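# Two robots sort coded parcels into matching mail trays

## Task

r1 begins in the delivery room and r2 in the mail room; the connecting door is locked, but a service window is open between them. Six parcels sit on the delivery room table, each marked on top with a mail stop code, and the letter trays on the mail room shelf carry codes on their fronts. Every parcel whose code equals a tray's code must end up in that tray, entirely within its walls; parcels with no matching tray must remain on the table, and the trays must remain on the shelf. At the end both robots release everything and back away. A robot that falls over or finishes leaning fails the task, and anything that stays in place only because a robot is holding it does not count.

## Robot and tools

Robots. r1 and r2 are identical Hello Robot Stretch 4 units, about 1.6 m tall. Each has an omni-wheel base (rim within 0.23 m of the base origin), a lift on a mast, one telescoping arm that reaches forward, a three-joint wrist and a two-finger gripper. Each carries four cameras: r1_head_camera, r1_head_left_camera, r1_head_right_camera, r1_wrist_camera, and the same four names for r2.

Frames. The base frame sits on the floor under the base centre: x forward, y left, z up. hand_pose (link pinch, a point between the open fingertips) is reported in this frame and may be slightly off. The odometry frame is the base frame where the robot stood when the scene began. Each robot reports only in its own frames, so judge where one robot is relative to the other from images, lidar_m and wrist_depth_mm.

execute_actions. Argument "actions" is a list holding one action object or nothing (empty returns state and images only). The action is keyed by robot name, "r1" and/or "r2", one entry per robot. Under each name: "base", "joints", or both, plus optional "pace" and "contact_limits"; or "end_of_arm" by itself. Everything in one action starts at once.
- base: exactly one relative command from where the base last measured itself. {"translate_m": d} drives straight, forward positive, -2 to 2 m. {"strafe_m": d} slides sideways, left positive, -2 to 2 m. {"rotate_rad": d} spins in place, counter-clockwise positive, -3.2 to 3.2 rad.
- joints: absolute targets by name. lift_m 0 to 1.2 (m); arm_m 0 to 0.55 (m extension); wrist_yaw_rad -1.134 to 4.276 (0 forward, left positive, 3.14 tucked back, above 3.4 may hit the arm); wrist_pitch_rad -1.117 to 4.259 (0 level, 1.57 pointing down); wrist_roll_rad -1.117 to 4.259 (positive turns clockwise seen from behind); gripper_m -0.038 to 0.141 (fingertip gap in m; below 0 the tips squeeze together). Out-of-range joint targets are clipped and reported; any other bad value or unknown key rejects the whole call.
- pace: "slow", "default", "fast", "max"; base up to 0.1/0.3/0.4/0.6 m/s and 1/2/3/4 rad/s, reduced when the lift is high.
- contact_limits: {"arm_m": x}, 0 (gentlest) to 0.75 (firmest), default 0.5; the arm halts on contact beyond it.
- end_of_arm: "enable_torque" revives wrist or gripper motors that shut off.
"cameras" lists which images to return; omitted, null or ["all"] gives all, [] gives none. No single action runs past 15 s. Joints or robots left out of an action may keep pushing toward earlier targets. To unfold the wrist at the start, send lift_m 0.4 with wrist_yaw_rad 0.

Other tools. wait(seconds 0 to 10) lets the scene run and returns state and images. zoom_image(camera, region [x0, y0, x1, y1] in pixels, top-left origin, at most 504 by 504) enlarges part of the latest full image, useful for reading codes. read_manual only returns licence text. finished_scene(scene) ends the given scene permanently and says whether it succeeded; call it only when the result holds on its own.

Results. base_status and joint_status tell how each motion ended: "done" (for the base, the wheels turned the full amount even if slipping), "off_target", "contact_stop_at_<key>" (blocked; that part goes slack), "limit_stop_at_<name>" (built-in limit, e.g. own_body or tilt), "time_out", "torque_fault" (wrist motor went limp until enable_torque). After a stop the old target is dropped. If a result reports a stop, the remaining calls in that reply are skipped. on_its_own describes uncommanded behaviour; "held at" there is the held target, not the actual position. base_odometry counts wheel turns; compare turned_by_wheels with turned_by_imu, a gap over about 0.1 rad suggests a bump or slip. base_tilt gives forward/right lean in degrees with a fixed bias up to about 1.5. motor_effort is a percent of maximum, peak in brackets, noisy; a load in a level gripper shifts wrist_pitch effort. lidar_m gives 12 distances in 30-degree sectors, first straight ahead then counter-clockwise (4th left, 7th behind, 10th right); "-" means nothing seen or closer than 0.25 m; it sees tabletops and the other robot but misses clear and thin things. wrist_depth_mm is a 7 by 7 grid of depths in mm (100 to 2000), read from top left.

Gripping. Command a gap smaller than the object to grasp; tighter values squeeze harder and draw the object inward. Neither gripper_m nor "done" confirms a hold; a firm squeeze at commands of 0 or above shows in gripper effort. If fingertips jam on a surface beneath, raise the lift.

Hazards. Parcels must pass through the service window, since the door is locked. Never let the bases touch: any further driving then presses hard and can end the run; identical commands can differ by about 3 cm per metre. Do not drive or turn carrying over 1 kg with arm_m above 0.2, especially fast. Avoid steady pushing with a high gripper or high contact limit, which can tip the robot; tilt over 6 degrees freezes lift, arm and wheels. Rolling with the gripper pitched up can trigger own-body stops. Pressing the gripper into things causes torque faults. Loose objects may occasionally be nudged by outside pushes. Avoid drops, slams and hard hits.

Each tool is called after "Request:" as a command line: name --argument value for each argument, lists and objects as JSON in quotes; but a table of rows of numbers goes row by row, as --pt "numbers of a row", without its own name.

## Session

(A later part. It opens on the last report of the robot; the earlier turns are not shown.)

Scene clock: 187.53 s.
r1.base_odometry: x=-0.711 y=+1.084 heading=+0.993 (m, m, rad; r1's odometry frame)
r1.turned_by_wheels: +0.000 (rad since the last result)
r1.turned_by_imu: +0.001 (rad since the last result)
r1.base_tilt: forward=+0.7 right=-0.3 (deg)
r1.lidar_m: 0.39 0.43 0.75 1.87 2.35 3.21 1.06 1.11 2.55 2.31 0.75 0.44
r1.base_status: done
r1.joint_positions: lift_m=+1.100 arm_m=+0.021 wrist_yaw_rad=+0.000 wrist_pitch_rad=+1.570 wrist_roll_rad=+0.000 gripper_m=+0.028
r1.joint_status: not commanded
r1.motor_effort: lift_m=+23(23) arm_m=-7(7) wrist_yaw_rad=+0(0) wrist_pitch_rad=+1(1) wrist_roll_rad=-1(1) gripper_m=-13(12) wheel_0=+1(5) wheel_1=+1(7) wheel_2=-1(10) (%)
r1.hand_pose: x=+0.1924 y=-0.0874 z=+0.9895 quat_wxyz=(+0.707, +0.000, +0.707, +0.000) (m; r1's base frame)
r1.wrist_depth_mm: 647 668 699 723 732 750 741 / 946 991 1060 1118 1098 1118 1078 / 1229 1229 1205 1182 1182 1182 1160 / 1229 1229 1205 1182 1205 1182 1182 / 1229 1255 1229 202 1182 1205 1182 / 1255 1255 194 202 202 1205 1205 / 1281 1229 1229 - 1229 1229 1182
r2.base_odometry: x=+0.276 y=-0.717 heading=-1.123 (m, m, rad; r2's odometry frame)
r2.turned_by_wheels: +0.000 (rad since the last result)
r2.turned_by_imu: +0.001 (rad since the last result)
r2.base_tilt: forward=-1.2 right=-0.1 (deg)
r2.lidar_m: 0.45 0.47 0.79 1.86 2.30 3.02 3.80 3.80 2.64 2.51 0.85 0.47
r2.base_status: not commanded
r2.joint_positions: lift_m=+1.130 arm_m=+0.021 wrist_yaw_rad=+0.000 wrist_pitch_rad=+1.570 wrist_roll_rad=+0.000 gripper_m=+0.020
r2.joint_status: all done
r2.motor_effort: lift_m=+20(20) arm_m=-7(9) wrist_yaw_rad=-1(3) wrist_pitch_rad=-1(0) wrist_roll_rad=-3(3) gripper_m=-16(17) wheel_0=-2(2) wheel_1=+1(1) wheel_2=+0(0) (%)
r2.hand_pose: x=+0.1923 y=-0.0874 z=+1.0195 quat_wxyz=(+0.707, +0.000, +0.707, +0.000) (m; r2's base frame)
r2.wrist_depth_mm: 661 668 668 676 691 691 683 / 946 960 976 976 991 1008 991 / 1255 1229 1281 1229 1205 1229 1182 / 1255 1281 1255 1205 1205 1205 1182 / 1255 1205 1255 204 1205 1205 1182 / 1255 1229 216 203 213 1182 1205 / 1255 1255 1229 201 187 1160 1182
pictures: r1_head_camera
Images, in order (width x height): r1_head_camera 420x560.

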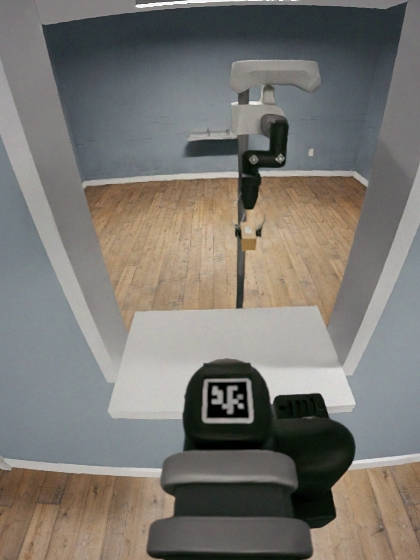

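Request:
execute_actions --actions '[{"r1": {"joints": {"arm_m": 0.44}}, "r2": {"base": {"rotate_rad": 3.17}, "joints": {"lift_m": 0.5}, "pace": "fast"}}]' --cameras '["r1_wrist_camera", "r2_head_camera"]'

Scene clock: 192.67 s.
r1.base_odometry: x=-0.711 y=+1.084 heading=+0.993 (m, m, rad; r1's odometry frame)
r1.turned_by_wheels: +0.000 (rad since the last result)
r1.turned_by_imu: +0.000 (rad since the last result)
r1.base_tilt: forward=+0.7 right=-0.3 (deg)
r1.lidar_m: 0.39 0.44 0.76 1.87 2.39 3.17 1.07 1.13 2.57 2.30 0.78 0.43
r1.base_status: not commanded
r1.joint_positions: lift_m=+1.100 arm_m=+0.439 wrist_yaw_rad=+0.000 wrist_pitch_rad=+1.570 wrist_roll_rad=+0.000 gripper_m=+0.028
r1.joint_status: all done
r1.motor_effort: lift_m=+23(23) arm_m=+8(6) wrist_yaw_rad=+1(0) wrist_pitch_rad=+2(1) wrist_roll_rad=+0(2) gripper_m=-15(12) wheel_0=+1(1) wheel_1=+1(0) wheel_2=-1(0) (%)
r1.hand_pose: x=+0.6098 y=-0.0874 z=+0.9895 quat_wxyz=(+0.707, +0.000, +0.707, +0.000) (m; r1's base frame)
r1.wrist_depth_mm: 1205 1182 1182 991 960 1160 1160 / 317 315 310 309 306 303 301 / 319 317 314 312 309 306 304 / 324 319 315 312 310 309 306 / 325 322 319 202 312 310 310 / 327 324 194 203 201 314 310 / 330 327 324 - 319 315 312
r2.base_odometry: x=+0.276 y=-0.717 heading=+2.047 (m, m, rad; r2's odometry frame)
r2.turned_by_wheels: +3.170 (rad since the last result)
r2.turned_by_imu: +3.230 (rad since the last result)
r2.base_tilt: forward=-1.3 right=+0.0 (deg)
r2.lidar_m: 3.28 3.71 2.64 2.48 0.68 0.47 0.45 0.47 0.78 1.99 2.33 3.11
r2.base_status: done
r2.joint_positions: lift_m=+0.500 arm_m=+0.021 wrist_yaw_rad=+0.000 wrist_pitch_rad=+1.570 wrist_roll_rad=+0.000 gripper_m=+0.020
r2.joint_status: all done
r2.motor_effort: lift_m=+16(19) arm_m=-7(7) wrist_yaw_rad=-2(2) wrist_pitch_rad=+1(1) wrist_roll_rad=-2(3) gripper_m=-20(19) wheel_0=-3(3) wheel_1=+0(5) wheel_2=-3(8) (%)
r2.hand_pose: x=+0.1924 y=-0.0874 z=+0.3898 quat_wxyz=(+0.707, +0.000, +0.707, +0.000) (m; r2's base frame)
r2.wrist_depth_mm: 647 640 634 627 615 615 603 / 634 634 634 621 615 615 615 / 634 634 627 615 615 603 603 / 627 627 621 615 609 603 597 / 621 621 430 204 609 603 591 / 621 410 214 203 211 597 591 / 621 404 399 201 187 591 591
pictures: r1_wrist_camera, r2_head_camera
Images, in order (width x height): r1_wrist_camera 616x392, r2_head_camera 420x560.

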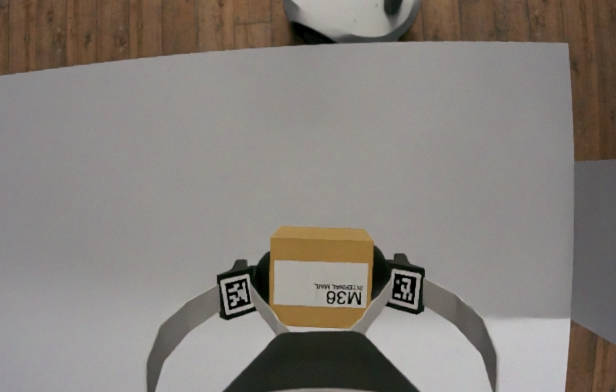

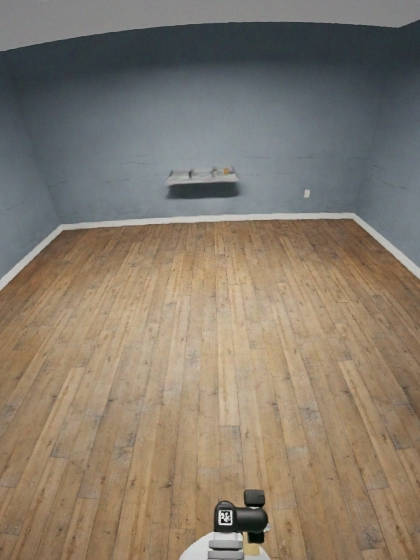

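Request:
execute_actions --actions '[{"r1": {"joints": {"lift_m": 1.039}, "pace": "slow"}, "r2": {"base": {"strafe_m": 0.32}, "pace": "max"}}]' --cameras '["r1_wrist_camera"]'

Request:
execute_actions --actions '[{"r1": {"joints": {"gripper_m": 0.10}}, "r2": {"base": {"translate_m": 2.0}, "pace": "max"}}]' --cameras '["r1_wrist_camera", "r2_head_camera"]'

Scene clock: 195.00 s.
r1.base_odometry: x=-0.711 y=+1.084 heading=+0.993 (m, m, rad; r1's odometry frame)
r1.turned_by_wheels: +0.000 (rad since the last result)
r1.turned_by_imu: +0.000 (rad since the last result)
r1.base_tilt: forward=+0.7 right=-0.3 (deg)
r1.lidar_m: 0.38 0.41 0.76 1.89 2.35 3.22 1.05 1.12 2.56 2.29 0.81 0.43
r1.base_status: not commanded
r1.joint_positions: lift_m=+1.039 arm_m=+0.439 wrist_yaw_rad=+0.000 wrist_pitch_rad=+1.570 wrist_roll_rad=+0.000 gripper_m=+0.028
r1.joint_status: all done
r1.motor_effort: lift_m=+15(21) arm_m=+8(8) wrist_yaw_rad=+0(0) wrist_pitch_rad=+2(1) wrist_roll_rad=+0(0) gripper_m=-14(14) wheel_0=+1(1) wheel_1=+1(0) wheel_2=+0(0) (%)
r1.hand_pose: x=+0.6098 y=-0.0874 z=+0.9291 quat_wxyz=(+0.707, +0.000, +0.707, +0.000) (m; r1's base frame)
r1.wrist_depth_mm: 699 253 251 248 246 242 - / 255 254 253 249 249 246 243 / 257 256 255 251 249 248 246 / 259 258 255 255 251 249 248 / 263 260 257 202 252 251 250 / 264 262 193 203 201 252 252 / 266 264 263 - 257 256 -
r2.base_odometry: x=-0.008 y=-0.864 heading=+2.047 (m, m, rad; r2's odometry frame)
r2.turned_by_wheels: +0.000 (rad since the last result)
r2.turned_by_imu: +0.001 (rad since the last result)
r2.base_tilt: forward=-1.2 right=+0.0 (deg)
r2.lidar_m: 3.30 3.23 2.29 2.19 0.86 0.48 0.46 0.48 0.80 2.06 2.64 3.54
r2.base_status: done
r2.joint_positions: lift_m=+0.500 arm_m=+0.021 wrist_yaw_rad=+0.000 wrist_pitch_rad=+1.570 wrist_roll_rad=+0.000 gripper_m=+0.020
r2.joint_status: not commanded
r2.motor_effort: lift_m=+17(17) arm_m=-7(8) wrist_yaw_rad=-1(1) wrist_pitch_rad=+2(3) wrist_roll_rad=+0(0) gripper_m=-18(20) wheel_0=+2(11) wheel_1=+0(11) wheel_2=+0(1) (%)
r2.hand_pose: x=+0.1924 y=-0.0874 z=+0.3898 quat_wxyz=(+0.707, +0.000, +0.707, +0.000) (m; r2's base frame)
r2.wrist_depth_mm: 647 640 634 621 621 621 609 / 647 634 634 621 609 609 603 / 640 634 627 627 621 609 603 / 634 621 621 609 603 603 603 / 621 615 433 205 609 597 597 / 634 410 216 204 211 597 591 / 621 402 399 202 186 597 591
pictures: r1_wrist_camera
Images, in order (width x height): r1_wrist_camera 616x392.

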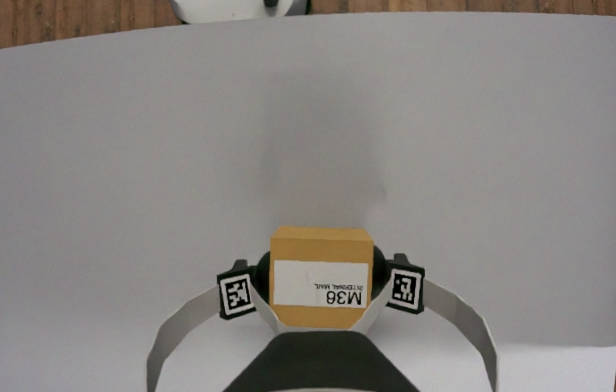

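Scene clock: 200.40 s.
r1.base_odometry: x=-0.711 y=+1.084 heading=+0.993 (m, m, rad; r1's odometry frame)
r1.turned_by_wheels: +0.000 (rad since the last result)
r1.turned_by_imu: +0.000 (rad since the last result)
r1.base_tilt: forward=+0.6 right=-0.3 (deg)
r1.lidar_m: 0.39 0.41 0.76 1.83 2.34 3.18 1.05 1.08 2.57 2.34 0.77 0.44
r1.base_status: not commanded
r1.joint_positions: lift_m=+1.039 arm_m=+0.439 wrist_yaw_rad=+0.000 wrist_pitch_rad=+1.570 wrist_roll_rad=+0.000 gripper_m=+0.100
r1.joint_status: all done
r1.motor_effort: lift_m=+15(15) arm_m=+7(8) wrist_yaw_rad=+0(0) wrist_pitch_rad=+0(1) wrist_roll_rad=-1(1) gripper_m=-1(12) wheel_0=+1(0) wheel_1=+1(1) wheel_2=+0(0) (%)
r1.hand_pose: x=+0.6097 y=-0.0874 z=+0.9291 quat_wxyz=(+0.707, +0.000, +0.707, +0.000) (m; r1's base frame)
r1.wrist_depth_mm: 699 253 250 249 245 243 - / 255 253 252 250 248 246 243 / 258 256 254 251 249 248 246 / 259 257 256 254 251 250 248 / 263 260 257 206 252 252 249 / 265 263 257 206 256 253 253 / 267 265 262 - 256 256 -
r2.base_odometry: x=-0.925 y=+0.913 heading=+2.047 (m, m, rad; r2's odometry frame)
r2.turned_by_wheels: +0.000 (rad since the last result)
r2.turned_by_imu: +0.000 (rad since the last result)
r2.base_tilt: forward=-1.2 right=+0.0 (deg)
r2.lidar_m: 1.29 1.33 2.36 2.25 2.33 2.71 2.57 2.65 2.64 2.50 2.55 1.36
r2.base_status: done
r2.joint_positions: lift_m=+0.500 arm_m=+0.021 wrist_yaw_rad=+0.000 wrist_pitch_rad=+1.570 wrist_roll_rad=+0.000 gripper_m=+0.020
r2.joint_status: not commanded
r2.motor_effort: lift_m=+16(17) arm_m=-8(7) wrist_yaw_rad=-2(1) wrist_pitch_rad=+1(1) wrist_roll_rad=+0(1) gripper_m=-19(20) wheel_0=+0(9) wheel_1=+0(7) wheel_2=+2(12) (%)
r2.hand_pose: x=+0.1924 y=-0.0874 z=+0.3898 quat_wxyz=(+0.707, +0.000, +0.707, +0.000) (m; r2's base frame)
r2.wrist_depth_mm: 647 640 634 627 627 615 609 / 647 634 634 627 621 615 603 / 627 634 627 609 615 603 609 / 627 634 615 615 609 603 597 / 634 621 433 205 603 603 591 / 621 413 215 203 212 603 597 / 615 407 399 202 187 597 585
pictures: r1_wrist_camera, r2_head_camera
Images, in order (width x height): r1_wrist_camera 616x392, r2_head_camera 420x560.

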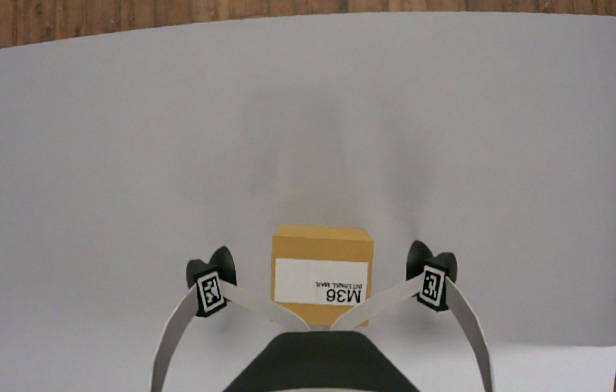

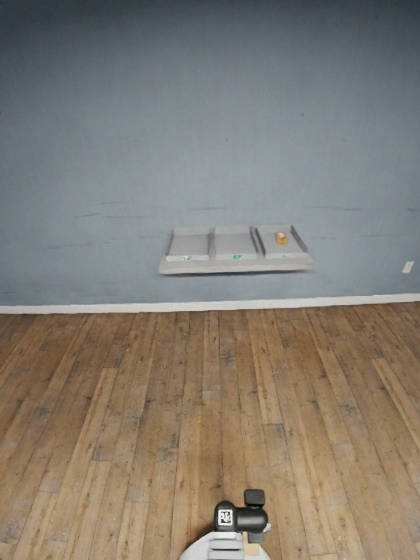

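Request:
execute_actions --actions '[{"r1": {"joints": {"lift_m": 1.11, "arm_m": 0.02}, "pace": "fast"}, "r2": {"base": {"translate_m": 0.96}, "joints": {"lift_m": 1.08}, "pace": "fast"}}]' --cameras '["r2_head_camera"]'

Request:
execute_actions --actions '[{"r1": {"base": {"translate_m": -0.45}, "pace": "fast"}, "r2": {"joints": {"arm_m": 0.46}, "pace": "fast"}}]' --cameras '["r2_wrist_camera", "r1_head_camera"]'

Scene clock: 204.60 s.
r1.base_odometry: x=-0.711 y=+1.084 heading=+0.993 (m, m, rad; r1's odometry frame)
r1.turned_by_wheels: +0.000 (rad since the last result)
r1.turned_by_imu: +0.000 (rad since the last result)
r1.base_tilt: forward=+0.6 right=-0.3 (deg)
r1.lidar_m: 0.39 0.44 0.77 1.86 2.37 3.22 1.07 1.11 2.55 2.25 0.77 0.45
r1.base_status: not commanded
r1.joint_positions: lift_m=+1.110 arm_m=+0.021 wrist_yaw_rad=+0.000 wrist_pitch_rad=+1.570 wrist_roll_rad=+0.000 gripper_m=+0.100
r1.joint_status: all done
r1.motor_effort: lift_m=+25(28) arm_m=-7(8) wrist_yaw_rad=+1(1) wrist_pitch_rad=+0(1) wrist_roll_rad=-1(1) gripper_m=-1(1) wheel_0=+1(1) wheel_1=+0(1) wheel_2=+0(1) (%)
r1.hand_pose: x=+0.1924 y=-0.0874 z=+0.9994 quat_wxyz=(+0.707, +0.000, +0.707, +0.000) (m; r1's base frame)
r1.wrist_depth_mm: 647 661 699 715 723 750 750 / 946 1008 1078 1098 1098 1118 1078 / 1229 1229 1205 1205 1182 1182 1160 / 1255 1229 1229 1182 1205 1182 1205 / 1255 1229 1008 1008 1205 1205 1182 / 1255 1255 1025 1025 1229 1205 1205 / 1255 1255 1255 - 1229 1229 1205
r2.base_odometry: x=-1.366 y=+1.767 heading=+2.047 (m, m, rad; r2's odometry frame)
r2.turned_by_wheels: +0.000 (rad since the last result)
r2.turned_by_imu: +0.001 (rad since the last result)
r2.base_tilt: forward=-1.2 right=+0.0 (deg)
r2.lidar_m: 0.32 0.35 0.48 2.29 2.36 3.12 3.59 3.61 2.60 2.47 0.51 0.36
r2.base_status: done
r2.joint_positions: lift_m=+1.080 arm_m=+0.021 wrist_yaw_rad=+0.000 wrist_pitch_rad=+1.570 wrist_roll_rad=+0.000 gripper_m=+0.020
r2.joint_status: all done
r2.motor_effort: lift_m=+20(22) arm_m=-7(7) wrist_yaw_rad=-2(2) wrist_pitch_rad=-1(1) wrist_roll_rad=-2(1) gripper_m=-19(18) wheel_0=-1(9) wheel_1=-1(7) wheel_2=+2(12) (%)
r2.hand_pose: x=+0.1924 y=-0.0874 z=+0.9695 quat_wxyz=(+0.707, +0.000, +0.707, +0.000) (m; r2's base frame)
r2.wrist_depth_mm: 452 449 439 442 436 418 430 / 452 445 442 436 436 433 427 / 1205 1205 1182 1205 1160 1160 1160 / 1229 1182 1205 1182 1182 1160 1138 / 1229 1205 1160 204 1160 1182 1138 / 1182 1182 215 203 213 1138 1138 / 1182 1182 976 202 187 1118 1138
pictures: r2_head_camera
Images, in order (width x height): r2_head_camera 420x560.

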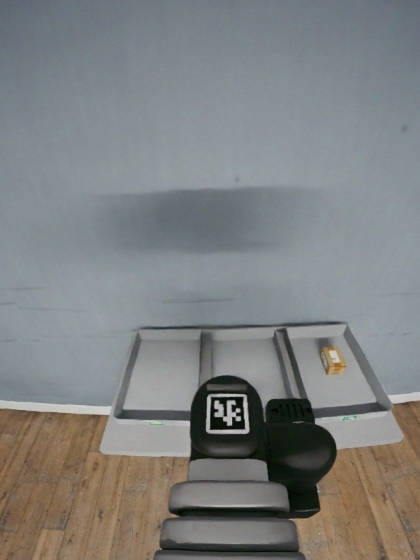

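Scene clock: 207.47 s.
r1.base_odometry: x=-0.957 y=+0.707 heading=+0.993 (m, m, rad; r1's odometry frame)
r1.turned_by_wheels: +0.000 (rad since the last result)
r1.turned_by_imu: +0.000 (rad since the last result)
r1.base_tilt: forward=+0.7 right=-0.3 (deg)
r1.lidar_m: 0.86 0.91 1.38 2.28 2.36 0.65 0.63 0.63 2.57 2.45 1.46 0.91
r1.base_status: done
r1.joint_positions: lift_m=+1.110 arm_m=+0.021 wrist_yaw_rad=+0.000 wrist_pitch_rad=+1.570 wrist_roll_rad=+0.000 gripper_m=+0.100
r1.joint_status: not commanded
r1.motor_effort: lift_m=+24(24) arm_m=-7(7) wrist_yaw_rad=+1(1) wrist_pitch_rad=+1(0) wrist_roll_rad=-1(1) gripper_m=-1(1) wheel_0=+0(4) wheel_1=+1(4) wheel_2=+0(10) (%)
r1.hand_pose: x=+0.1924 y=-0.0874 z=+0.9994 quat_wxyz=(+0.707, +0.000, +0.707, +0.000) (m; r1's base frame)
r1.wrist_depth_mm: 1205 1229 1205 1182 1182 1160 1160 / 1205 1205 1205 1182 1205 1182 1160 / 1229 1229 1205 1182 1182 1182 1182 / 1229 1229 1255 1205 1182 1205 1182 / 1255 1255 1025 1008 1205 1205 1182 / 1255 1255 1025 1008 1229 1205 1205 / 1255 1255 1255 - 1205 1229 1205
r2.base_odometry: x=-1.366 y=+1.767 heading=+2.047 (m, m, rad; r2's odometry frame)
r2.turned_by_wheels: +0.000 (rad since the last result)
r2.turned_by_imu: +0.001 (rad since the last result)
r2.base_tilt: forward=-1.3 right=+0.0 (deg)
r2.lidar_m: 0.32 0.35 0.48 2.28 2.36 3.14 3.58 3.64 2.60 2.47 0.51 0.35
r2.base_status: not commanded
r2.joint_positions: lift_m=+1.080 arm_m=+0.459 wrist_yaw_rad=+0.000 wrist_pitch_rad=+1.570 wrist_roll_rad=+0.000 gripper_m=+0.020
r2.joint_status: all done
r2.motor_effort: lift_m=+20(20) arm_m=+7(8) wrist_yaw_rad=-2(3) wrist_pitch_rad=+0(3) wrist_roll_rad=+0(4) gripper_m=-16(18) wheel_0=-1(1) wheel_1=-1(1) wheel_2=+2(3) (%)
r2.hand_pose: x=+0.6299 y=-0.0874 z=+0.9695 quat_wxyz=(+0.707, +0.000, +0.707, +0.000) (m; r2's base frame)
r2.wrist_depth_mm: 239 243 242 242 241 238 237 / 347 347 353 347 345 343 342 / 442 436 430 430 424 421 418 / 442 439 430 433 427 418 418 / 439 436 433 204 424 415 415 / 439 433 216 203 213 413 415 / 436 430 370 202 187 362 413
pictures: r1_head_camera, r2_wrist_camera
Images, in order (width x height): r1_head_camera 420x560, r2_wrist_camera 616x392.

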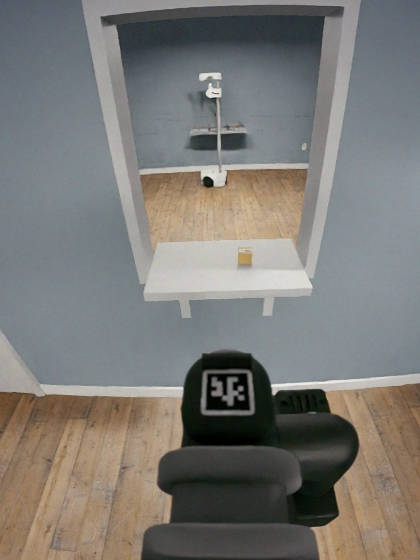

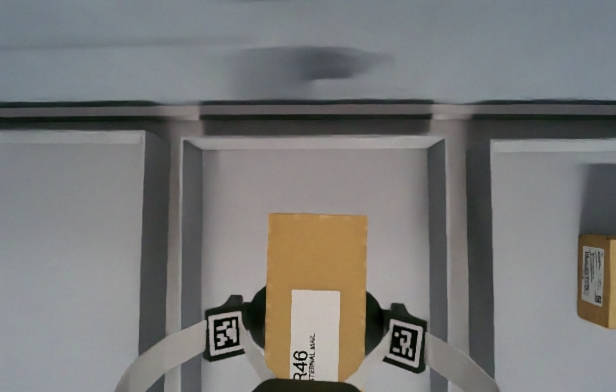

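Request:
execute_actions --actions '[]'

Scene clock: 209.63 s.
r1.base_odometry: x=-0.957 y=+0.707 heading=+0.993 (m, m, rad; r1's odometry frame)
r1.turned_by_wheels: +0.000 (rad since the last result)
r1.turned_by_imu: +0.000 (rad since the last result)
r1.base_tilt: forward=+0.6 right=-0.3 (deg)
r1.lidar_m: 0.85 0.90 1.37 2.27 2.37 0.65 0.61 0.65 2.58 2.43 1.46 0.93
r1.base_status: done
r1.joint_positions: lift_m=+1.110 arm_m=+0.021 wrist_yaw_rad=+0.000 wrist_pitch_rad=+1.570 wrist_roll_rad=+0.000 gripper_m=+0.100
r1.joint_status: not commanded
r1.motor_effort: lift_m=+24(24) arm_m=-7(7) wrist_yaw_rad=+1(1) wrist_pitch_rad=+0(0) wrist_roll_rad=+0(1) gripper_m=-1(1) wheel_0=+0(4) wheel_1=+2(4) wheel_2=+0(10) (%)
r1.hand_pose: x=+0.1924 y=-0.0874 z=+0.9994 quat_wxyz=(+0.707, +0.000, +0.707, +0.000) (m; r1's base frame)
r1.wrist_depth_mm: 1229 1205 1205 1182 1182 1160 1160 / 1229 1229 1205 1182 1182 1160 1160 / 1229 1205 1205 1182 1182 1182 1160 / 1255 1229 1205 1205 1205 1205 1205 / 1255 1229 1025 1008 1205 1205 1182 / 1281 1255 1008 1025 1229 1205 1182 / 1281 1255 1255 - 1229 1205 1205
r2.base_odometry: x=-1.366 y=+1.767 heading=+2.047 (m, m, rad; r2's odometry frame)
r2.turned_by_wheels: +0.000 (rad since the last result)
r2.turned_by_imu: +0.001 (rad since the last result)
r2.base_tilt: forward=-1.2 right=-0.1 (deg)
r2.lidar_m: 0.32 0.35 0.48 2.29 2.36 3.13 3.59 3.65 2.59 2.47 0.50 0.35
r2.base_status: not commanded
r2.joint_positions: lift_m=+1.080 arm_m=+0.459 wrist_yaw_rad=+0.000 wrist_pitch_rad=+1.570 wrist_roll_rad=+0.000 gripper_m=+0.020
r2.joint_status: all done
r2.motor_effort: lift_m=+20(20) arm_m=+7(8) wrist_yaw_rad=-2(3) wrist_pitch_rad=+1(3) wrist_roll_rad=+1(4) gripper_m=-18(18) wheel_0=-1(1) wheel_1=-1(1) wheel_2=+3(3) (%)
r2.hand_pose: x=+0.6299 y=-0.0874 z=+0.9695 quat_wxyz=(+0.707, +0.000, +0.707, +0.000) (m; r2's base frame)
r2.wrist_depth_mm: 241 242 241 241 239 239 236 / 349 347 351 347 347 342 340 / 442 439 430 436 424 418 415 / 442 436 430 430 427 424 418 / 439 436 427 204 424 418 415 / 436 436 215 204 212 415 415 / 433 430 368 202 188 359 415
pictures: r1_head_camera, r1_head_left_camera, r1_head_right_camera, r1_wrist_camera, r2_head_camera, r2_head_left_camera, r2_head_right_camera, r2_wrist_camera
Images, in order (width x height): r1_head_camera 420x560, r1_head_left_camera 420x672, r1_head_right_camera 420x672, r1_wrist_camera 616x392, r2_head_camera 420x560, r2_head_left_camera 420x672, r2_head_right_camera 420x672, r2_wrist_camera 616x392.

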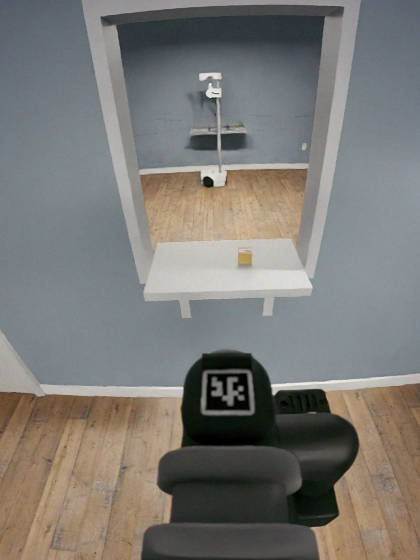

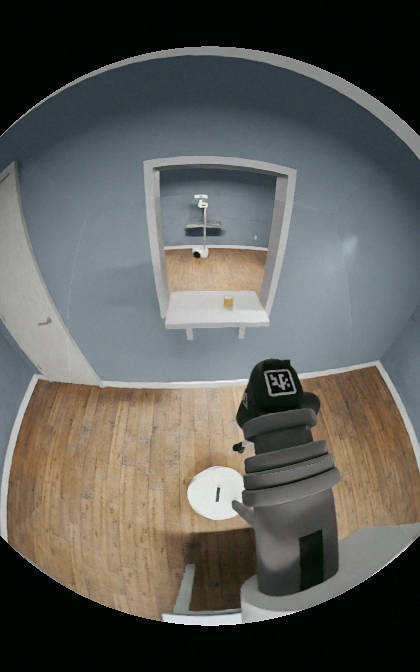

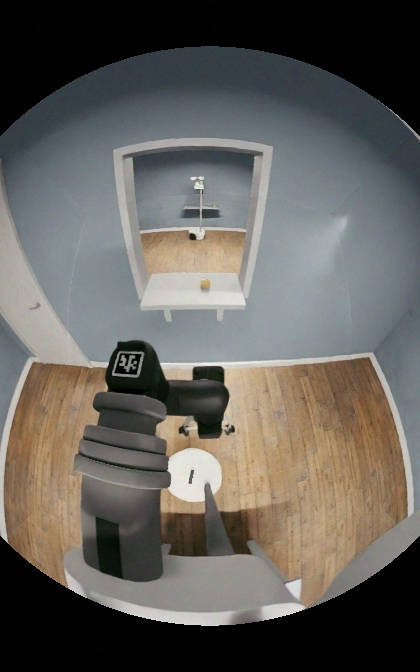

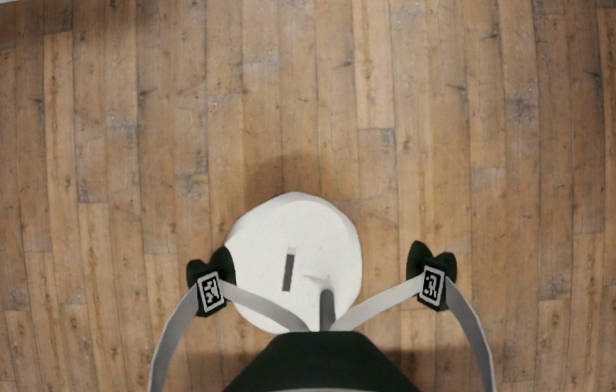

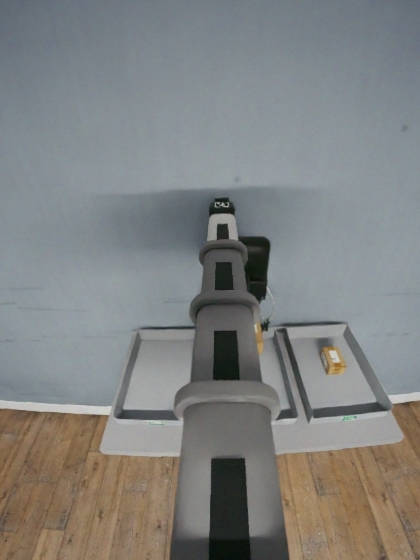

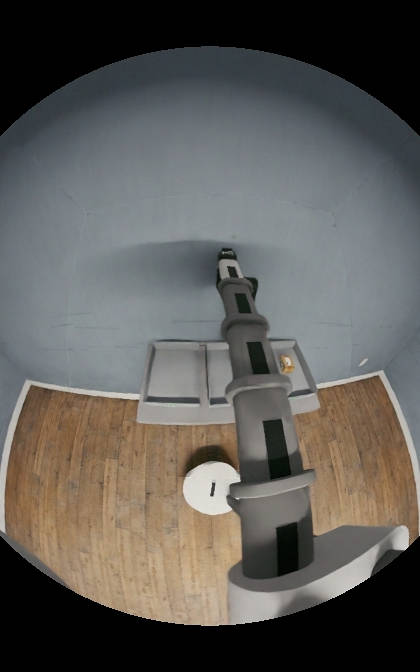

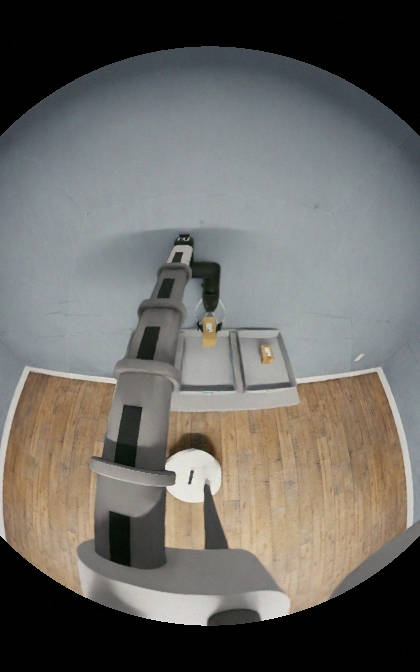

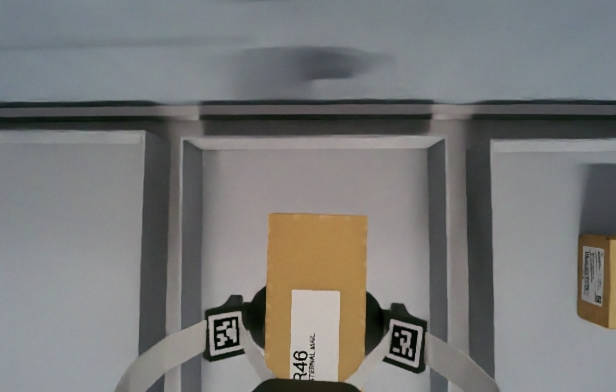

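Request:
execute_actions --actions '[{"r2": {"joints": {"lift_m": 0.912}}}]' --cameras '["r2_wrist_camera"]'

Scene clock: 211.83 s.
r1.base_odometry: x=-0.957 y=+0.707 heading=+0.993 (m, m, rad; r1's odometry frame)
r1.turned_by_wheels: +0.000 (rad since the last result)
r1.turned_by_imu: +0.000 (rad since the last result)
r1.base_tilt: forward=+0.6 right=-0.3 (deg)
r1.lidar_m: 0.84 0.88 1.38 2.26 2.36 0.64 0.61 0.65 2.58 2.46 1.45 0.87
r1.base_status: not commanded
r1.joint_positions: lift_m=+1.110 arm_m=+0.021 wrist_yaw_rad=+0.000 wrist_pitch_rad=+1.570 wrist_roll_rad=+0.000 gripper_m=+0.100
r1.joint_status: not commanded
r1.motor_effort: lift_m=+24(24) arm_m=-7(7) wrist_yaw_rad=+1(1) wrist_pitch_rad=+0(0) wrist_roll_rad=-1(1) gripper_m=-1(3) wheel_0=+0(0) wheel_1=+2(2) wheel_2=+0(0) (%)
r1.hand_pose: x=+0.1924 y=-0.0874 z=+0.9994 quat_wxyz=(+0.707, +0.000, +0.707, +0.000) (m; r1's base frame)
r1.wrist_depth_mm: 1229 1229 1182 1160 1160 1160 1138 / 1229 1205 1205 1205 1182 1160 1160 / 1205 1229 1205 1205 1205 1182 1182 / 1255 1229 1205 1205 1182 1182 1205 / 1255 1281 1025 1008 1205 1229 1205 / 1281 1229 1008 1008 1205 1205 1229 / 1281 1255 1255 - 1229 1205 1229
r2.base_odometry: x=-1.366 y=+1.767 heading=+2.047 (m, m, rad; r2's odometry frame)
r2.turned_by_wheels: +0.000 (rad since the last result)
r2.turned_by_imu: +0.001 (rad since the last result)
r2.base_tilt: forward=-1.2 right=+0.0 (deg)
r2.lidar_m: 0.33 0.36 0.46 2.29 2.36 3.13 3.59 3.63 2.60 2.48 0.50 0.36
r2.base_status: not commanded
r2.joint_positions: lift_m=+0.912 arm_m=+0.459 wrist_yaw_rad=+0.000 wrist_pitch_rad=+1.570 wrist_roll_rad=+0.000 gripper_m=+0.020
r2.joint_status: all done
r2.motor_effort: lift_m=+16(19) arm_m=+7(8) wrist_yaw_rad=-2(2) wrist_pitch_rad=+2(0) wrist_roll_rad=-1(1) gripper_m=-20(20) wheel_0=+0(1) wheel_1=-1(1) wheel_2=+2(2) (%)
r2.hand_pose: x=+0.6299 y=-0.0874 z=+0.8019 quat_wxyz=(+0.707, +0.000, +0.707, +0.000) (m; r2's base frame)
r2.wrist_depth_mm: 240 242 242 243 240 239 237 / 245 257 258 259 234 233 262 / 224 268 268 265 263 260 224 / 226 267 267 264 260 259 226 / 226 265 265 204 259 256 226 / 226 264 216 203 212 255 225 / 226 228 259 202 187 223 225
pictures: r2_wrist_camera
Images, in order (width x height): r2_wrist_camera 616x392.

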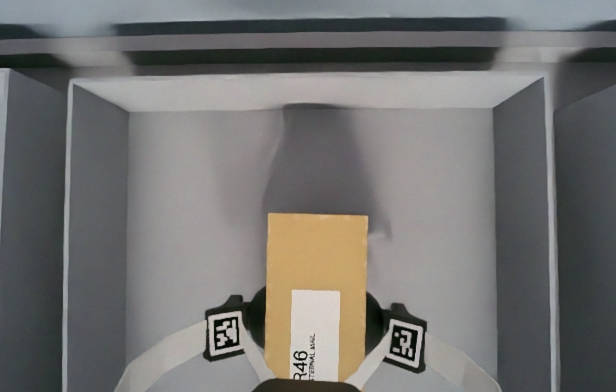

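Request:
execute_actions --actions '[{"r2": {"joints": {"gripper_m": 0.10, "lift_m": 0.907}, "pace": "slow"}}]' --cameras '["r2_wrist_camera"]'

Request:
execute_actions --actions '[{"r2": {"joints": {"lift_m": 1.05}, "pace": "fast"}}]' --cameras '["r2_wrist_camera"]'

Scene clock: 215.30 s.
r1.base_odometry: x=-0.957 y=+0.707 heading=+0.993 (m, m, rad; r1's odometry frame)
r1.turned_by_wheels: +0.000 (rad since the last result)
r1.turned_by_imu: +0.000 (rad since the last result)
r1.base_tilt: forward=+0.7 right=-0.2 (deg)
r1.lidar_m: 0.83 0.87 1.39 2.28 2.34 0.65 0.61 0.68 2.57 2.45 1.44 0.89
r1.base_status: not commanded
r1.joint_positions: lift_m=+1.110 arm_m=+0.021 wrist_yaw_rad=+0.000 wrist_pitch_rad=+1.570 wrist_roll_rad=+0.000 gripper_m=+0.100
r1.joint_status: not commanded
r1.motor_effort: lift_m=+24(24) arm_m=-7(7) wrist_yaw_rad=+0(1) wrist_pitch_rad=+1(1) wrist_roll_rad=-1(0) gripper_m=-1(1) wheel_0=+1(0) wheel_1=+2(2) wheel_2=+0(1) (%)
r1.hand_pose: x=+0.1924 y=-0.0874 z=+0.9994 quat_wxyz=(+0.707, +0.000, +0.707, +0.000) (m; r1's base frame)
r1.wrist_depth_mm: 1229 1205 1182 1182 1160 1160 1160 / 1229 1205 1205 1205 1160 1160 1160 / 1229 1205 1205 1205 1205 1182 1182 / 1229 1229 1229 1205 1182 1182 1182 / 1229 1255 1025 1025 1205 1205 1205 / 1281 1255 1025 1008 1205 1205 1205 / 1281 1255 1255 - 1229 1229 1182
r2.base_odometry: x=-1.366 y=+1.767 heading=+2.047 (m, m, rad; r2's odometry frame)
r2.turned_by_wheels: +0.000 (rad since the last result)
r2.turned_by_imu: +0.001 (rad since the last result)
r2.base_tilt: forward=-1.3 right=+0.0 (deg)
r2.lidar_m: 0.32 0.34 0.47 2.29 2.36 3.13 3.58 3.62 2.59 2.46 0.49 0.35
r2.base_status: not commanded
r2.joint_positions: lift_m=+0.907 arm_m=+0.459 wrist_yaw_rad=+0.000 wrist_pitch_rad=+1.570 wrist_roll_rad=+0.000 gripper_m=+0.100
r2.joint_status: all done
r2.motor_effort: lift_m=+16(16) arm_m=+7(8) wrist_yaw_rad=-2(2) wrist_pitch_rad=+0(2) wrist_roll_rad=+0(0) gripper_m=+0(19) wheel_0=-1(1) wheel_1=-1(1) wheel_2=+2(2) (%)
r2.hand_pose: x=+0.6297 y=-0.0874 z=+0.7969 quat_wxyz=(+0.707, +0.000, +0.707, +0.000) (m; r2's base frame)
r2.wrist_depth_mm: 240 242 243 241 238 236 234 / 244 242 235 235 234 233 257 / 224 264 263 262 258 256 226 / 225 263 262 257 257 254 226 / 225 260 262 206 255 253 210 / 227 260 228 204 253 250 203 / 222 241 256 203 251 237 204
pictures: r2_wrist_camera
Images, in order (width x height): r2_wrist_camera 616x392.

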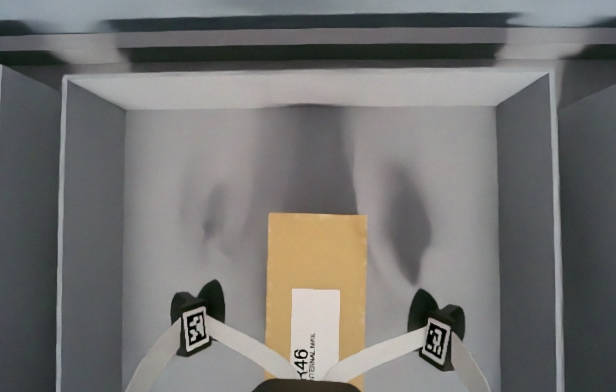

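Scene clock: 216.67 s.
r1.base_odometry: x=-0.957 y=+0.707 heading=+0.993 (m, m, rad; r1's odometry frame)
r1.turned_by_wheels: +0.000 (rad since the last result)
r1.turned_by_imu: +0.000 (rad since the last result)
r1.base_tilt: forward=+0.6 right=-0.3 (deg)
r1.lidar_m: 0.84 0.94 1.37 2.26 2.36 0.66 0.61 0.66 2.53 2.46 1.43 0.90
r1.base_status: not commanded
r1.joint_positions: lift_m=+1.110 arm_m=+0.021 wrist_yaw_rad=+0.000 wrist_pitch_rad=+1.570 wrist_roll_rad=+0.000 gripper_m=+0.100
r1.joint_status: not commanded
r1.motor_effort: lift_m=+24(24) arm_m=-7(7) wrist_yaw_rad=+0(1) wrist_pitch_rad=+0(1) wrist_roll_rad=-1(0) gripper_m=+0(3) wheel_0=+0(0) wheel_1=+2(2) wheel_2=+0(1) (%)
r1.hand_pose: x=+0.1924 y=-0.0874 z=+0.9994 quat_wxyz=(+0.707, +0.000, +0.707, +0.000) (m; r1's base frame)
r1.wrist_depth_mm: 1205 1182 1182 1182 1182 1160 1160 / 1229 1229 1205 1182 1205 1182 1160 / 1229 1229 1229 1182 1205 1182 1160 / 1229 1229 1229 1205 1205 1205 1182 / 1255 1229 1025 991 1205 1205 1182 / 1255 1229 1008 1025 1205 1205 1205 / 1255 1255 1229 - 1229 1229 1229
r2.base_odometry: x=-1.366 y=+1.767 heading=+2.047 (m, m, rad; r2's odometry frame)
r2.turned_by_wheels: +0.000 (rad since the last result)
r2.turned_by_imu: +0.000 (rad since the last result)
r2.base_tilt: forward=-1.2 right=+0.0 (deg)
r2.lidar_m: 0.33 0.34 0.48 2.28 2.37 3.15 3.60 3.63 2.61 2.47 0.50 0.35
r2.base_status: not commanded
r2.joint_positions: lift_m=+1.050 arm_m=+0.459 wrist_yaw_rad=+0.000 wrist_pitch_rad=+1.570 wrist_roll_rad=+0.000 gripper_m=+0.100
r2.joint_status: all done
r2.motor_effort: lift_m=+20(22) arm_m=+7(7) wrist_yaw_rad=-2(2) wrist_pitch_rad=-2(0) wrist_roll_rad=+1(1) gripper_m=+0(4) wheel_0=-1(1) wheel_1=-1(1) wheel_2=+2(2) (%)
r2.hand_pose: x=+0.6297 y=-0.0874 z=+0.9396 quat_wxyz=(+0.707, +0.000, +0.707, +0.000) (m; r2's base frame)
r2.wrist_depth_mm: 242 241 243 243 240 239 238 / 347 349 349 349 347 343 340 / 415 407 404 402 399 394 392 / 413 404 404 402 399 364 392 / 413 410 399 347 394 362 389 / 407 404 228 345 394 351 389 / 404 357 397 342 387 351 382
pictures: r2_wrist_camera
Images, in order (width x height): r2_wrist_camera 616x392.

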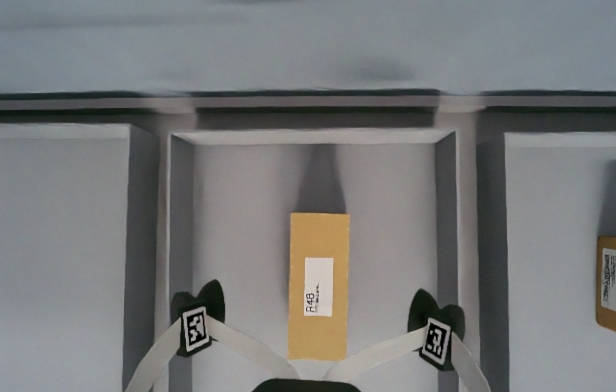

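Request:
execute_actions --actions '[{"r2": {"base": {"translate_m": -0.96}, "joints": {"arm_m": 0.02}, "pace": "max"}}]' --cameras '["r2_head_camera"]'

Request:
execute_actions --actions '[{"r2": {"base": {"rotate_rad": -3.12}, "joints": {"lift_m": 0.5}, "pace": "max"}}]' --cameras '["r2_head_camera"]'

Scene clock: 222.37 s.
r1.base_odometry: x=-0.957 y=+0.707 heading=+0.993 (m, m, rad; r1's odometry frame)
r1.turned_by_wheels: +0.000 (rad since the last result)
r1.turned_by_imu: +0.000 (rad since the last result)
r1.base_tilt: forward=+0.7 right=-0.3 (deg)
r1.lidar_m: 0.83 0.89 1.37 2.29 2.33 0.65 0.61 0.63 2.58 2.46 1.45 0.90
r1.base_status: not commanded
r1.joint_positions: lift_m=+1.110 arm_m=+0.021 wrist_yaw_rad=+0.000 wrist_pitch_rad=+1.570 wrist_roll_rad=+0.000 gripper_m=+0.100
r1.joint_status: not commanded
r1.motor_effort: lift_m=+24(24) arm_m=-7(7) wrist_yaw_rad=+1(1) wrist_pitch_rad=+1(0) wrist_roll_rad=+0(1) gripper_m=-1(2) wheel_0=+0(0) wheel_1=+2(1) wheel_2=+0(0) (%)
r1.hand_pose: x=+0.1924 y=-0.0874 z=+0.9994 quat_wxyz=(+0.707, +0.000, +0.707, +0.000) (m; r1's base frame)
r1.wrist_depth_mm: 1229 1182 1205 1182 1160 1160 1138 / 1229 1205 1182 1182 1182 1160 1160 / 1229 1205 1229 1229 1205 1182 1205 / 1255 1229 1229 1205 1182 1205 1160 / 1255 1255 1025 1008 1229 1205 1205 / 1281 1255 1008 1008 1205 1205 1205 / 1281 1255 1255 - 1229 1205 1205
r2.base_odometry: x=-0.926 y=+0.913 heading=+2.047 (m, m, rad; r2's odometry frame)
r2.turned_by_wheels: +0.000 (rad since the last result)
r2.turned_by_imu: +0.002 (rad since the last result)
r2.base_tilt: forward=-1.2 right=-0.1 (deg)
r2.lidar_m: 1.29 1.33 2.36 2.25 2.34 2.68 2.56 2.65 2.62 2.48 2.56 1.36
r2.base_status: done
r2.joint_positions: lift_m=+1.050 arm_m=+0.021 wrist_yaw_rad=+0.000 wrist_pitch_rad=+1.570 wrist_roll_rad=+0.000 gripper_m=+0.100
r2.joint_status: all done
r2.motor_effort: lift_m=+20(20) arm_m=-7(7) wrist_yaw_rad=-1(2) wrist_pitch_rad=+1(1) wrist_roll_rad=+1(2) gripper_m=-1(1) wheel_0=-2(7) wheel_1=+0(6) wheel_2=+1(9) (%)
r2.hand_pose: x=+0.1923 y=-0.0874 z=+0.9396 quat_wxyz=(+0.707, +0.000, +0.707, +0.000) (m; r2's base frame)
r2.wrist_depth_mm: 1205 1229 1182 1182 1160 1138 1118 / 1182 1182 1182 1160 1160 1160 1118 / 1205 1182 1160 1138 1182 1118 1118 / 1182 1182 1138 1138 1138 1138 1138 / 1182 1182 1138 931 1138 1118 1138 / 1160 1138 228 931 1138 1138 1118 / 1160 1138 931 842 1118 1098 1118
pictures: r2_head_camera
Images, in order (width x height): r2_head_camera 420x560.

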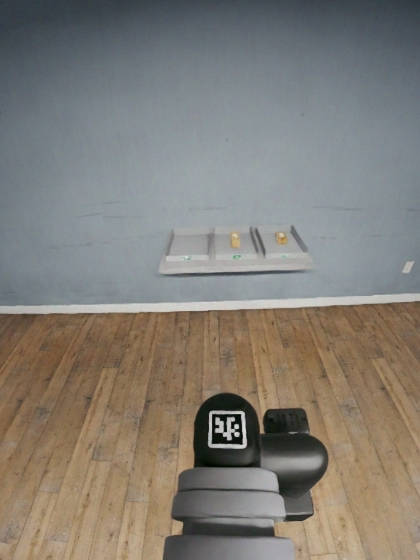

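Scene clock: 225.80 s.
r1.base_odometry: x=-0.957 y=+0.707 heading=+0.993 (m, m, rad; r1's odometry frame)
r1.turned_by_wheels: +0.000 (rad since the last result)
r1.turned_by_imu: +0.000 (rad since the last result)
r1.base_tilt: forward=+0.6 right=-0.3 (deg)
r1.lidar_m: 0.85 0.88 1.36 2.28 2.38 0.64 0.61 0.65 2.58 2.44 1.43 0.93
r1.base_status: not commanded
r1.joint_positions: lift_m=+1.110 arm_m=+0.021 wrist_yaw_rad=+0.000 wrist_pitch_rad=+1.570 wrist_roll_rad=+0.000 gripper_m=+0.100
r1.joint_status: not commanded
r1.motor_effort: lift_m=+24(24) arm_m=-7(7) wrist_yaw_rad=+1(1) wrist_pitch_rad=+1(1) wrist_roll_rad=-1(1) gripper_m=-1(1) wheel_0=+0(0) wheel_1=+2(2) wheel_2=+0(1) (%)
r1.hand_pose: x=+0.1924 y=-0.0874 z=+0.9994 quat_wxyz=(+0.707, +0.000, +0.707, +0.000) (m; r1's base frame)
r1.wrist_depth_mm: 1205 1182 1205 1205 1182 1182 1160 / 1229 1229 1205 1182 1160 1182 1160 / 1229 1229 1229 1205 1205 1182 1160 / 1255 1229 1205 1205 1205 1182 1182 / 1255 1255 1008 1008 1205 1205 1182 / 1255 1255 1008 1025 1229 1229 1205 / 1281 1255 1255 - 1229 1205 1205
r2.base_odometry: x=-0.926 y=+0.914 heading=-1.073 (m, m, rad; r2's odometry frame)
r2.turned_by_wheels: -3.120 (rad since the last result)
r2.turned_by_imu: -3.177 (rad since the last result)
r2.base_tilt: forward=-1.3 right=+0.0 (deg)
r2.lidar_m: 2.45 2.67 2.61 2.50 2.52 1.36 1.29 1.82 2.35 2.25 2.32 2.66
r2.base_status: done
r2.joint_positions: lift_m=+0.500 arm_m=+0.021 wrist_yaw_rad=+0.000 wrist_pitch_rad=+1.570 wrist_roll_rad=+0.000 gripper_m=+0.100
r2.joint_status: all done
r2.motor_effort: lift_m=+16(19) arm_m=-7(7) wrist_yaw_rad=-2(1) wrist_pitch_rad=+0(0) wrist_roll_rad=+1(0) gripper_m=-2(1) wheel_0=+2(7) wheel_1=+0(6) wheel_2=+0(5) (%)
r2.hand_pose: x=+0.1924 y=-0.0874 z=+0.3898 quat_wxyz=(+0.707, +0.000, +0.707, +0.000) (m; r2's base frame)
r2.wrist_depth_mm: 647 640 634 627 621 609 615 / 647 634 627 627 621 609 609 / 640 627 627 615 615 603 603 / 634 634 621 621 615 603 591 / 634 615 436 569 615 603 597 / 627 410 229 399 439 597 585 / 621 402 399 397 392 591 585
pictures: r2_head_camera
Images, in order (width x height): r2_head_camera 420x560.

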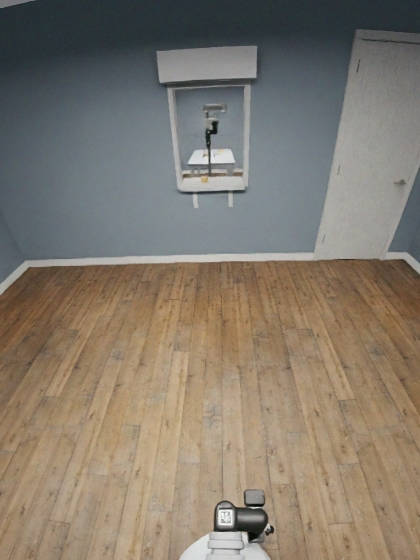

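Request:
execute_actions --actions '[{"r2": {"base": {"translate_m": 2.0}, "joints": {"lift_m": 1.13}, "pace": "max"}}]' --cameras '["r2_head_camera", "r2_wrist_camera"]'

Scene clock: 231.57 s.
r1.base_odometry: x=-0.957 y=+0.707 heading=+0.993 (m, m, rad; r1's odometry frame)
r1.turned_by_wheels: +0.000 (rad since the last result)
r1.turned_by_imu: +0.000 (rad since the last result)
r1.base_tilt: forward=+0.6 right=-0.3 (deg)
r1.lidar_m: 0.84 0.89 1.40 2.26 2.36 0.64 0.60 0.64 2.55 2.46 1.45 0.92
r1.base_status: not commanded
r1.joint_positions: lift_m=+1.110 arm_m=+0.021 wrist_yaw_rad=+0.000 wrist_pitch_rad=+1.570 wrist_roll_rad=+0.000 gripper_m=+0.100
r1.joint_status: not commanded
r1.motor_effort: lift_m=+25(25) arm_m=-7(8) wrist_yaw_rad=+1(1) wrist_pitch_rad=+0(1) wrist_roll_rad=+0(0) gripper_m=-1(3) wheel_0=+0(1) wheel_1=+2(1) wheel_2=+0(0) (%)
r1.hand_pose: x=+0.1924 y=-0.0874 z=+0.9994 quat_wxyz=(+0.707, +0.000, +0.707, +0.000) (m; r1's base frame)
r1.wrist_depth_mm: 1229 1205 1205 1182 1182 1160 1160 / 1229 1205 1205 1205 1182 1182 1160 / 1229 1229 1229 1205 1205 1160 1182 / 1281 1229 1229 1205 1205 1182 1205 / 1255 1229 1008 1025 1229 1182 1182 / 1255 1255 1025 1008 1205 1229 1182 / 1255 1281 1255 - 1205 1182 1205
r2.base_odometry: x=+0.030 y=-0.843 heading=-1.072 (m, m, rad; r2's odometry frame)
r2.turned_by_wheels: +0.000 (rad since the last result)
r2.turned_by_imu: +0.001 (rad since the last result)
r2.base_tilt: forward=-1.3 right=+0.0 (deg)
r2.lidar_m: 0.44 0.47 0.82 2.20 2.62 3.56 3.85 3.22 2.33 2.24 0.83 0.48
r2.base_status: done
r2.joint_positions: lift_m=+1.130 arm_m=+0.021 wrist_yaw_rad=+0.000 wrist_pitch_rad=+1.570 wrist_roll_rad=+0.000 gripper_m=+0.100
r2.joint_status: all done
r2.motor_effort: lift_m=+19(23) arm_m=-7(7) wrist_yaw_rad=-2(2) wrist_pitch_rad=+2(1) wrist_roll_rad=+0(1) gripper_m=+1(4) wheel_0=+1(9) wheel_1=-1(7) wheel_2=+2(12) (%)
r2.hand_pose: x=+0.1923 y=-0.0874 z=+1.0196 quat_wxyz=(+0.707, +0.000, +0.707, +0.000) (m; r2's base frame)
r2.wrist_depth_mm: 707 715 707 691 676 668 661 / 1042 1042 1025 1008 960 931 917 / 1281 1281 1255 1255 1229 1205 1205 / 1255 1255 1255 1205 1255 1229 1182 / 1255 1229 1229 1025 1229 1182 1182 / 1255 1229 227 991 1205 1205 1182 / 1255 1229 1255 831 1205 1182 1205
pictures: r2_head_camera, r2_wrist_camera
Images, in order (width x height): r2_head_camera 420x560, r2_wrist_camera 616x392.

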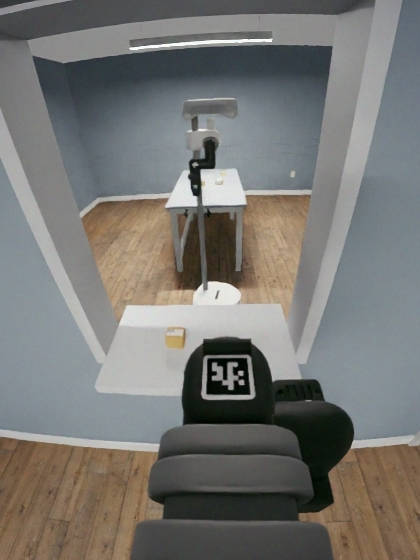

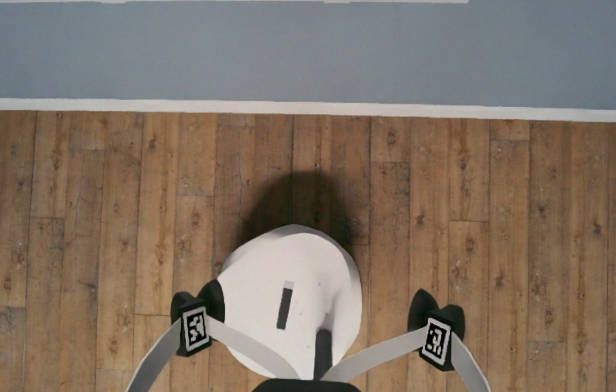

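Request:
execute_actions --actions '[{"r2": {"base": {"strafe_m": 0.24}, "joints": {"arm_m": 0.45}, "pace": "max"}}]' --cameras '["r2_head_camera", "r2_wrist_camera"]'

Scene clock: 234.03 s.
r1.base_odometry: x=-0.957 y=+0.707 heading=+0.993 (m, m, rad; r1's odometry frame)
r1.turned_by_wheels: +0.000 (rad since the last result)
r1.turned_by_imu: +0.000 (rad since the last result)
r1.base_tilt: forward=+0.6 right=-0.4 (deg)
r1.lidar_m: 0.84 0.89 1.36 2.26 2.35 0.66 0.61 0.65 2.58 2.45 1.45 0.92
r1.base_status: not commanded
r1.joint_positions: lift_m=+1.110 arm_m=+0.021 wrist_yaw_rad=+0.000 wrist_pitch_rad=+1.570 wrist_roll_rad=+0.000 gripper_m=+0.100
r1.joint_status: not commanded
r1.motor_effort: lift_m=+24(24) arm_m=-7(7) wrist_yaw_rad=+1(0) wrist_pitch_rad=+0(0) wrist_roll_rad=+0(1) gripper_m=+1(0) wheel_0=+0(1) wheel_1=+1(2) wheel_2=+0(0) (%)
r1.hand_pose: x=+0.1924 y=-0.0874 z=+0.9994 quat_wxyz=(+0.707, +0.000, +0.707, +0.000) (m; r1's base frame)
r1.wrist_depth_mm: 1205 1229 1182 1182 1182 1160 1160 / 1205 1205 1205 1205 1205 1160 1182 / 1229 1205 1205 1182 1182 1182 1160 / 1255 1229 1229 1205 1205 1182 1182 / 1255 1229 1025 1008 1205 1182 1205 / 1255 1281 1025 1025 1229 1229 1205 / 1255 1255 1255 - 1229 1205 1205
r2.base_odometry: x=+0.241 y=-0.729 heading=-1.072 (m, m, rad; r2's odometry frame)
r2.turned_by_wheels: +0.000 (rad since the last result)
r2.turned_by_imu: +0.001 (rad since the last result)
r2.base_tilt: forward=-1.3 right=+0.0 (deg)
r2.lidar_m: 0.45 0.47 0.81 2.20 2.36 3.22 3.82 3.54 2.57 2.14 0.66 0.47
r2.base_status: done
r2.joint_positions: lift_m=+1.130 arm_m=+0.449 wrist_yaw_rad=+0.000 wrist_pitch_rad=+1.570 wrist_roll_rad=+0.000 gripper_m=+0.100
r2.joint_status: all done
r2.motor_effort: lift_m=+19(19) arm_m=+7(8) wrist_yaw_rad=-2(3) wrist_pitch_rad=+1(2) wrist_roll_rad=+0(1) gripper_m=+2(4) wheel_0=+2(12) wheel_1=-2(9) wheel_2=+1(0) (%)
r2.hand_pose: x=+0.6199 y=-0.0874 z=+1.0196 quat_wxyz=(+0.707, +0.000, +0.707, +0.000) (m; r2's base frame)
r2.wrist_depth_mm: 1281 1281 1255 1255 1229 1229 1205 / 1255 357 353 349 345 343 342 / 1255 353 349 349 345 342 338 / 330 353 349 343 342 342 336 / 332 349 347 294 342 338 334 / 343 347 227 338 340 336 330 / 1255 345 342 338 336 332 332
pictures: r2_head_camera, r2_wrist_camera
Images, in order (width x height): r2_head_camera 420x560, r2_wrist_camera 616x392.

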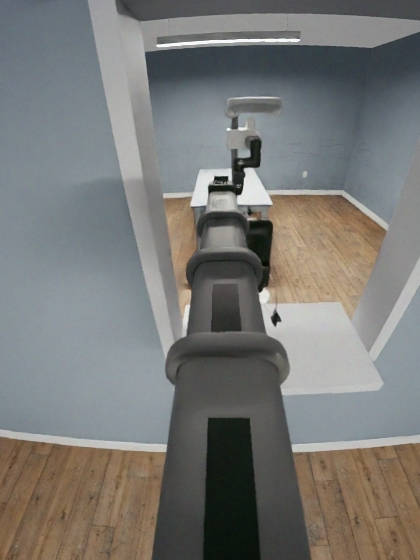

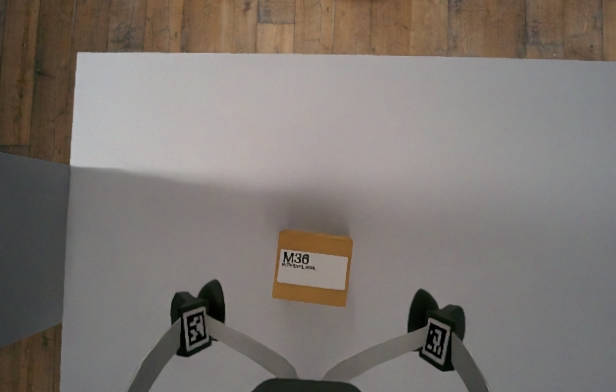

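Request:
execute_actions --actions '[{"r2": {"joints": {"arm_m": 0.472, "lift_m": 1.05}}}]' --cameras '["r2_wrist_camera"]'

Scene clock: 235.73 s.
r1.base_odometry: x=-0.957 y=+0.707 heading=+0.993 (m, m, rad; r1's odometry frame)
r1.turned_by_wheels: +0.000 (rad since the last result)
r1.turned_by_imu: +0.000 (rad since the last result)
r1.base_tilt: forward=+0.6 right=-0.4 (deg)
r1.lidar_m: 0.84 0.88 1.36 2.26 2.35 0.66 0.59 0.65 2.56 2.44 1.46 0.89
r1.base_status: not commanded
r1.joint_positions: lift_m=+1.110 arm_m=+0.021 wrist_yaw_rad=+0.000 wrist_pitch_rad=+1.570 wrist_roll_rad=+0.000 gripper_m=+0.100
r1.joint_status: not commanded
r1.motor_effort: lift_m=+24(24) arm_m=-7(7) wrist_yaw_rad=+1(1) wrist_pitch_rad=+0(0) wrist_roll_rad=-1(0) gripper_m=-1(0) wheel_0=+1(0) wheel_1=+2(2) wheel_2=+0(1) (%)
r1.hand_pose: x=+0.1924 y=-0.0874 z=+0.9994 quat_wxyz=(+0.707, +0.000, +0.707, +0.000) (m; r1's base frame)
r1.wrist_depth_mm: 1205 1229 1182 1182 1160 1160 1160 / 1229 1229 1205 1182 1182 1182 1138 / 1229 1205 1205 1205 1182 1182 1182 / 1255 1255 1205 1182 1205 1182 1182 / 1255 1255 1025 1008 1182 1205 1205 / 1281 1255 1025 1008 1229 1205 1205 / 1281 1255 1255 - 1229 1229 1205
r2.base_odometry: x=+0.241 y=-0.729 heading=-1.072 (m, m, rad; r2's odometry frame)
r2.turned_by_wheels: +0.000 (rad since the last result)
r2.turned_by_imu: +0.000 (rad since the last result)
r2.base_tilt: forward=-1.2 right=+0.0 (deg)
r2.lidar_m: 0.44 0.48 0.82 2.18 2.34 3.24 3.85 3.56 2.56 2.13 0.68 0.48
r2.base_status: not commanded
r2.joint_positions: lift_m=+1.050 arm_m=+0.471 wrist_yaw_rad=+0.000 wrist_pitch_rad=+1.570 wrist_roll_rad=+0.000 gripper_m=+0.100
r2.joint_status: all done
r2.motor_effort: lift_m=+16(18) arm_m=+7(7) wrist_yaw_rad=-2(2) wrist_pitch_rad=+0(3) wrist_roll_rad=+1(1) gripper_m=-2(3) wheel_0=+1(1) wheel_1=-2(1) wheel_2=+1(1) (%)
r2.hand_pose: x=+0.6419 y=-0.0874 z=+0.9399 quat_wxyz=(+0.707, +0.000, +0.707, +0.000) (m; r2's base frame)
r2.wrist_depth_mm: 1229 1182 1182 1160 1182 1138 1138 / 276 276 273 270 266 264 262 / 274 273 271 267 265 264 260 / 274 272 268 266 264 262 260 / 272 271 266 264 262 262 257 / 271 270 220 214 260 257 257 / 267 267 264 213 258 256 253
pictures: r2_wrist_camera
Images, in order (width x height): r2_wrist_camera 616x392.

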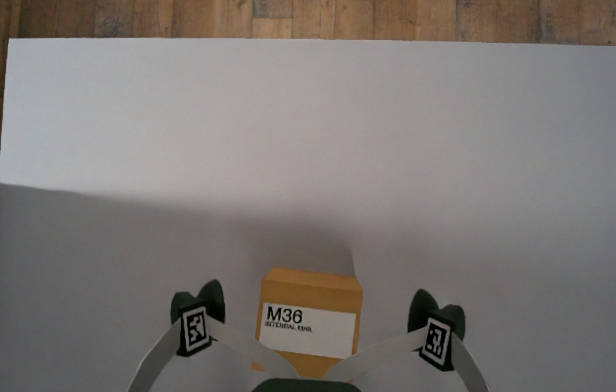

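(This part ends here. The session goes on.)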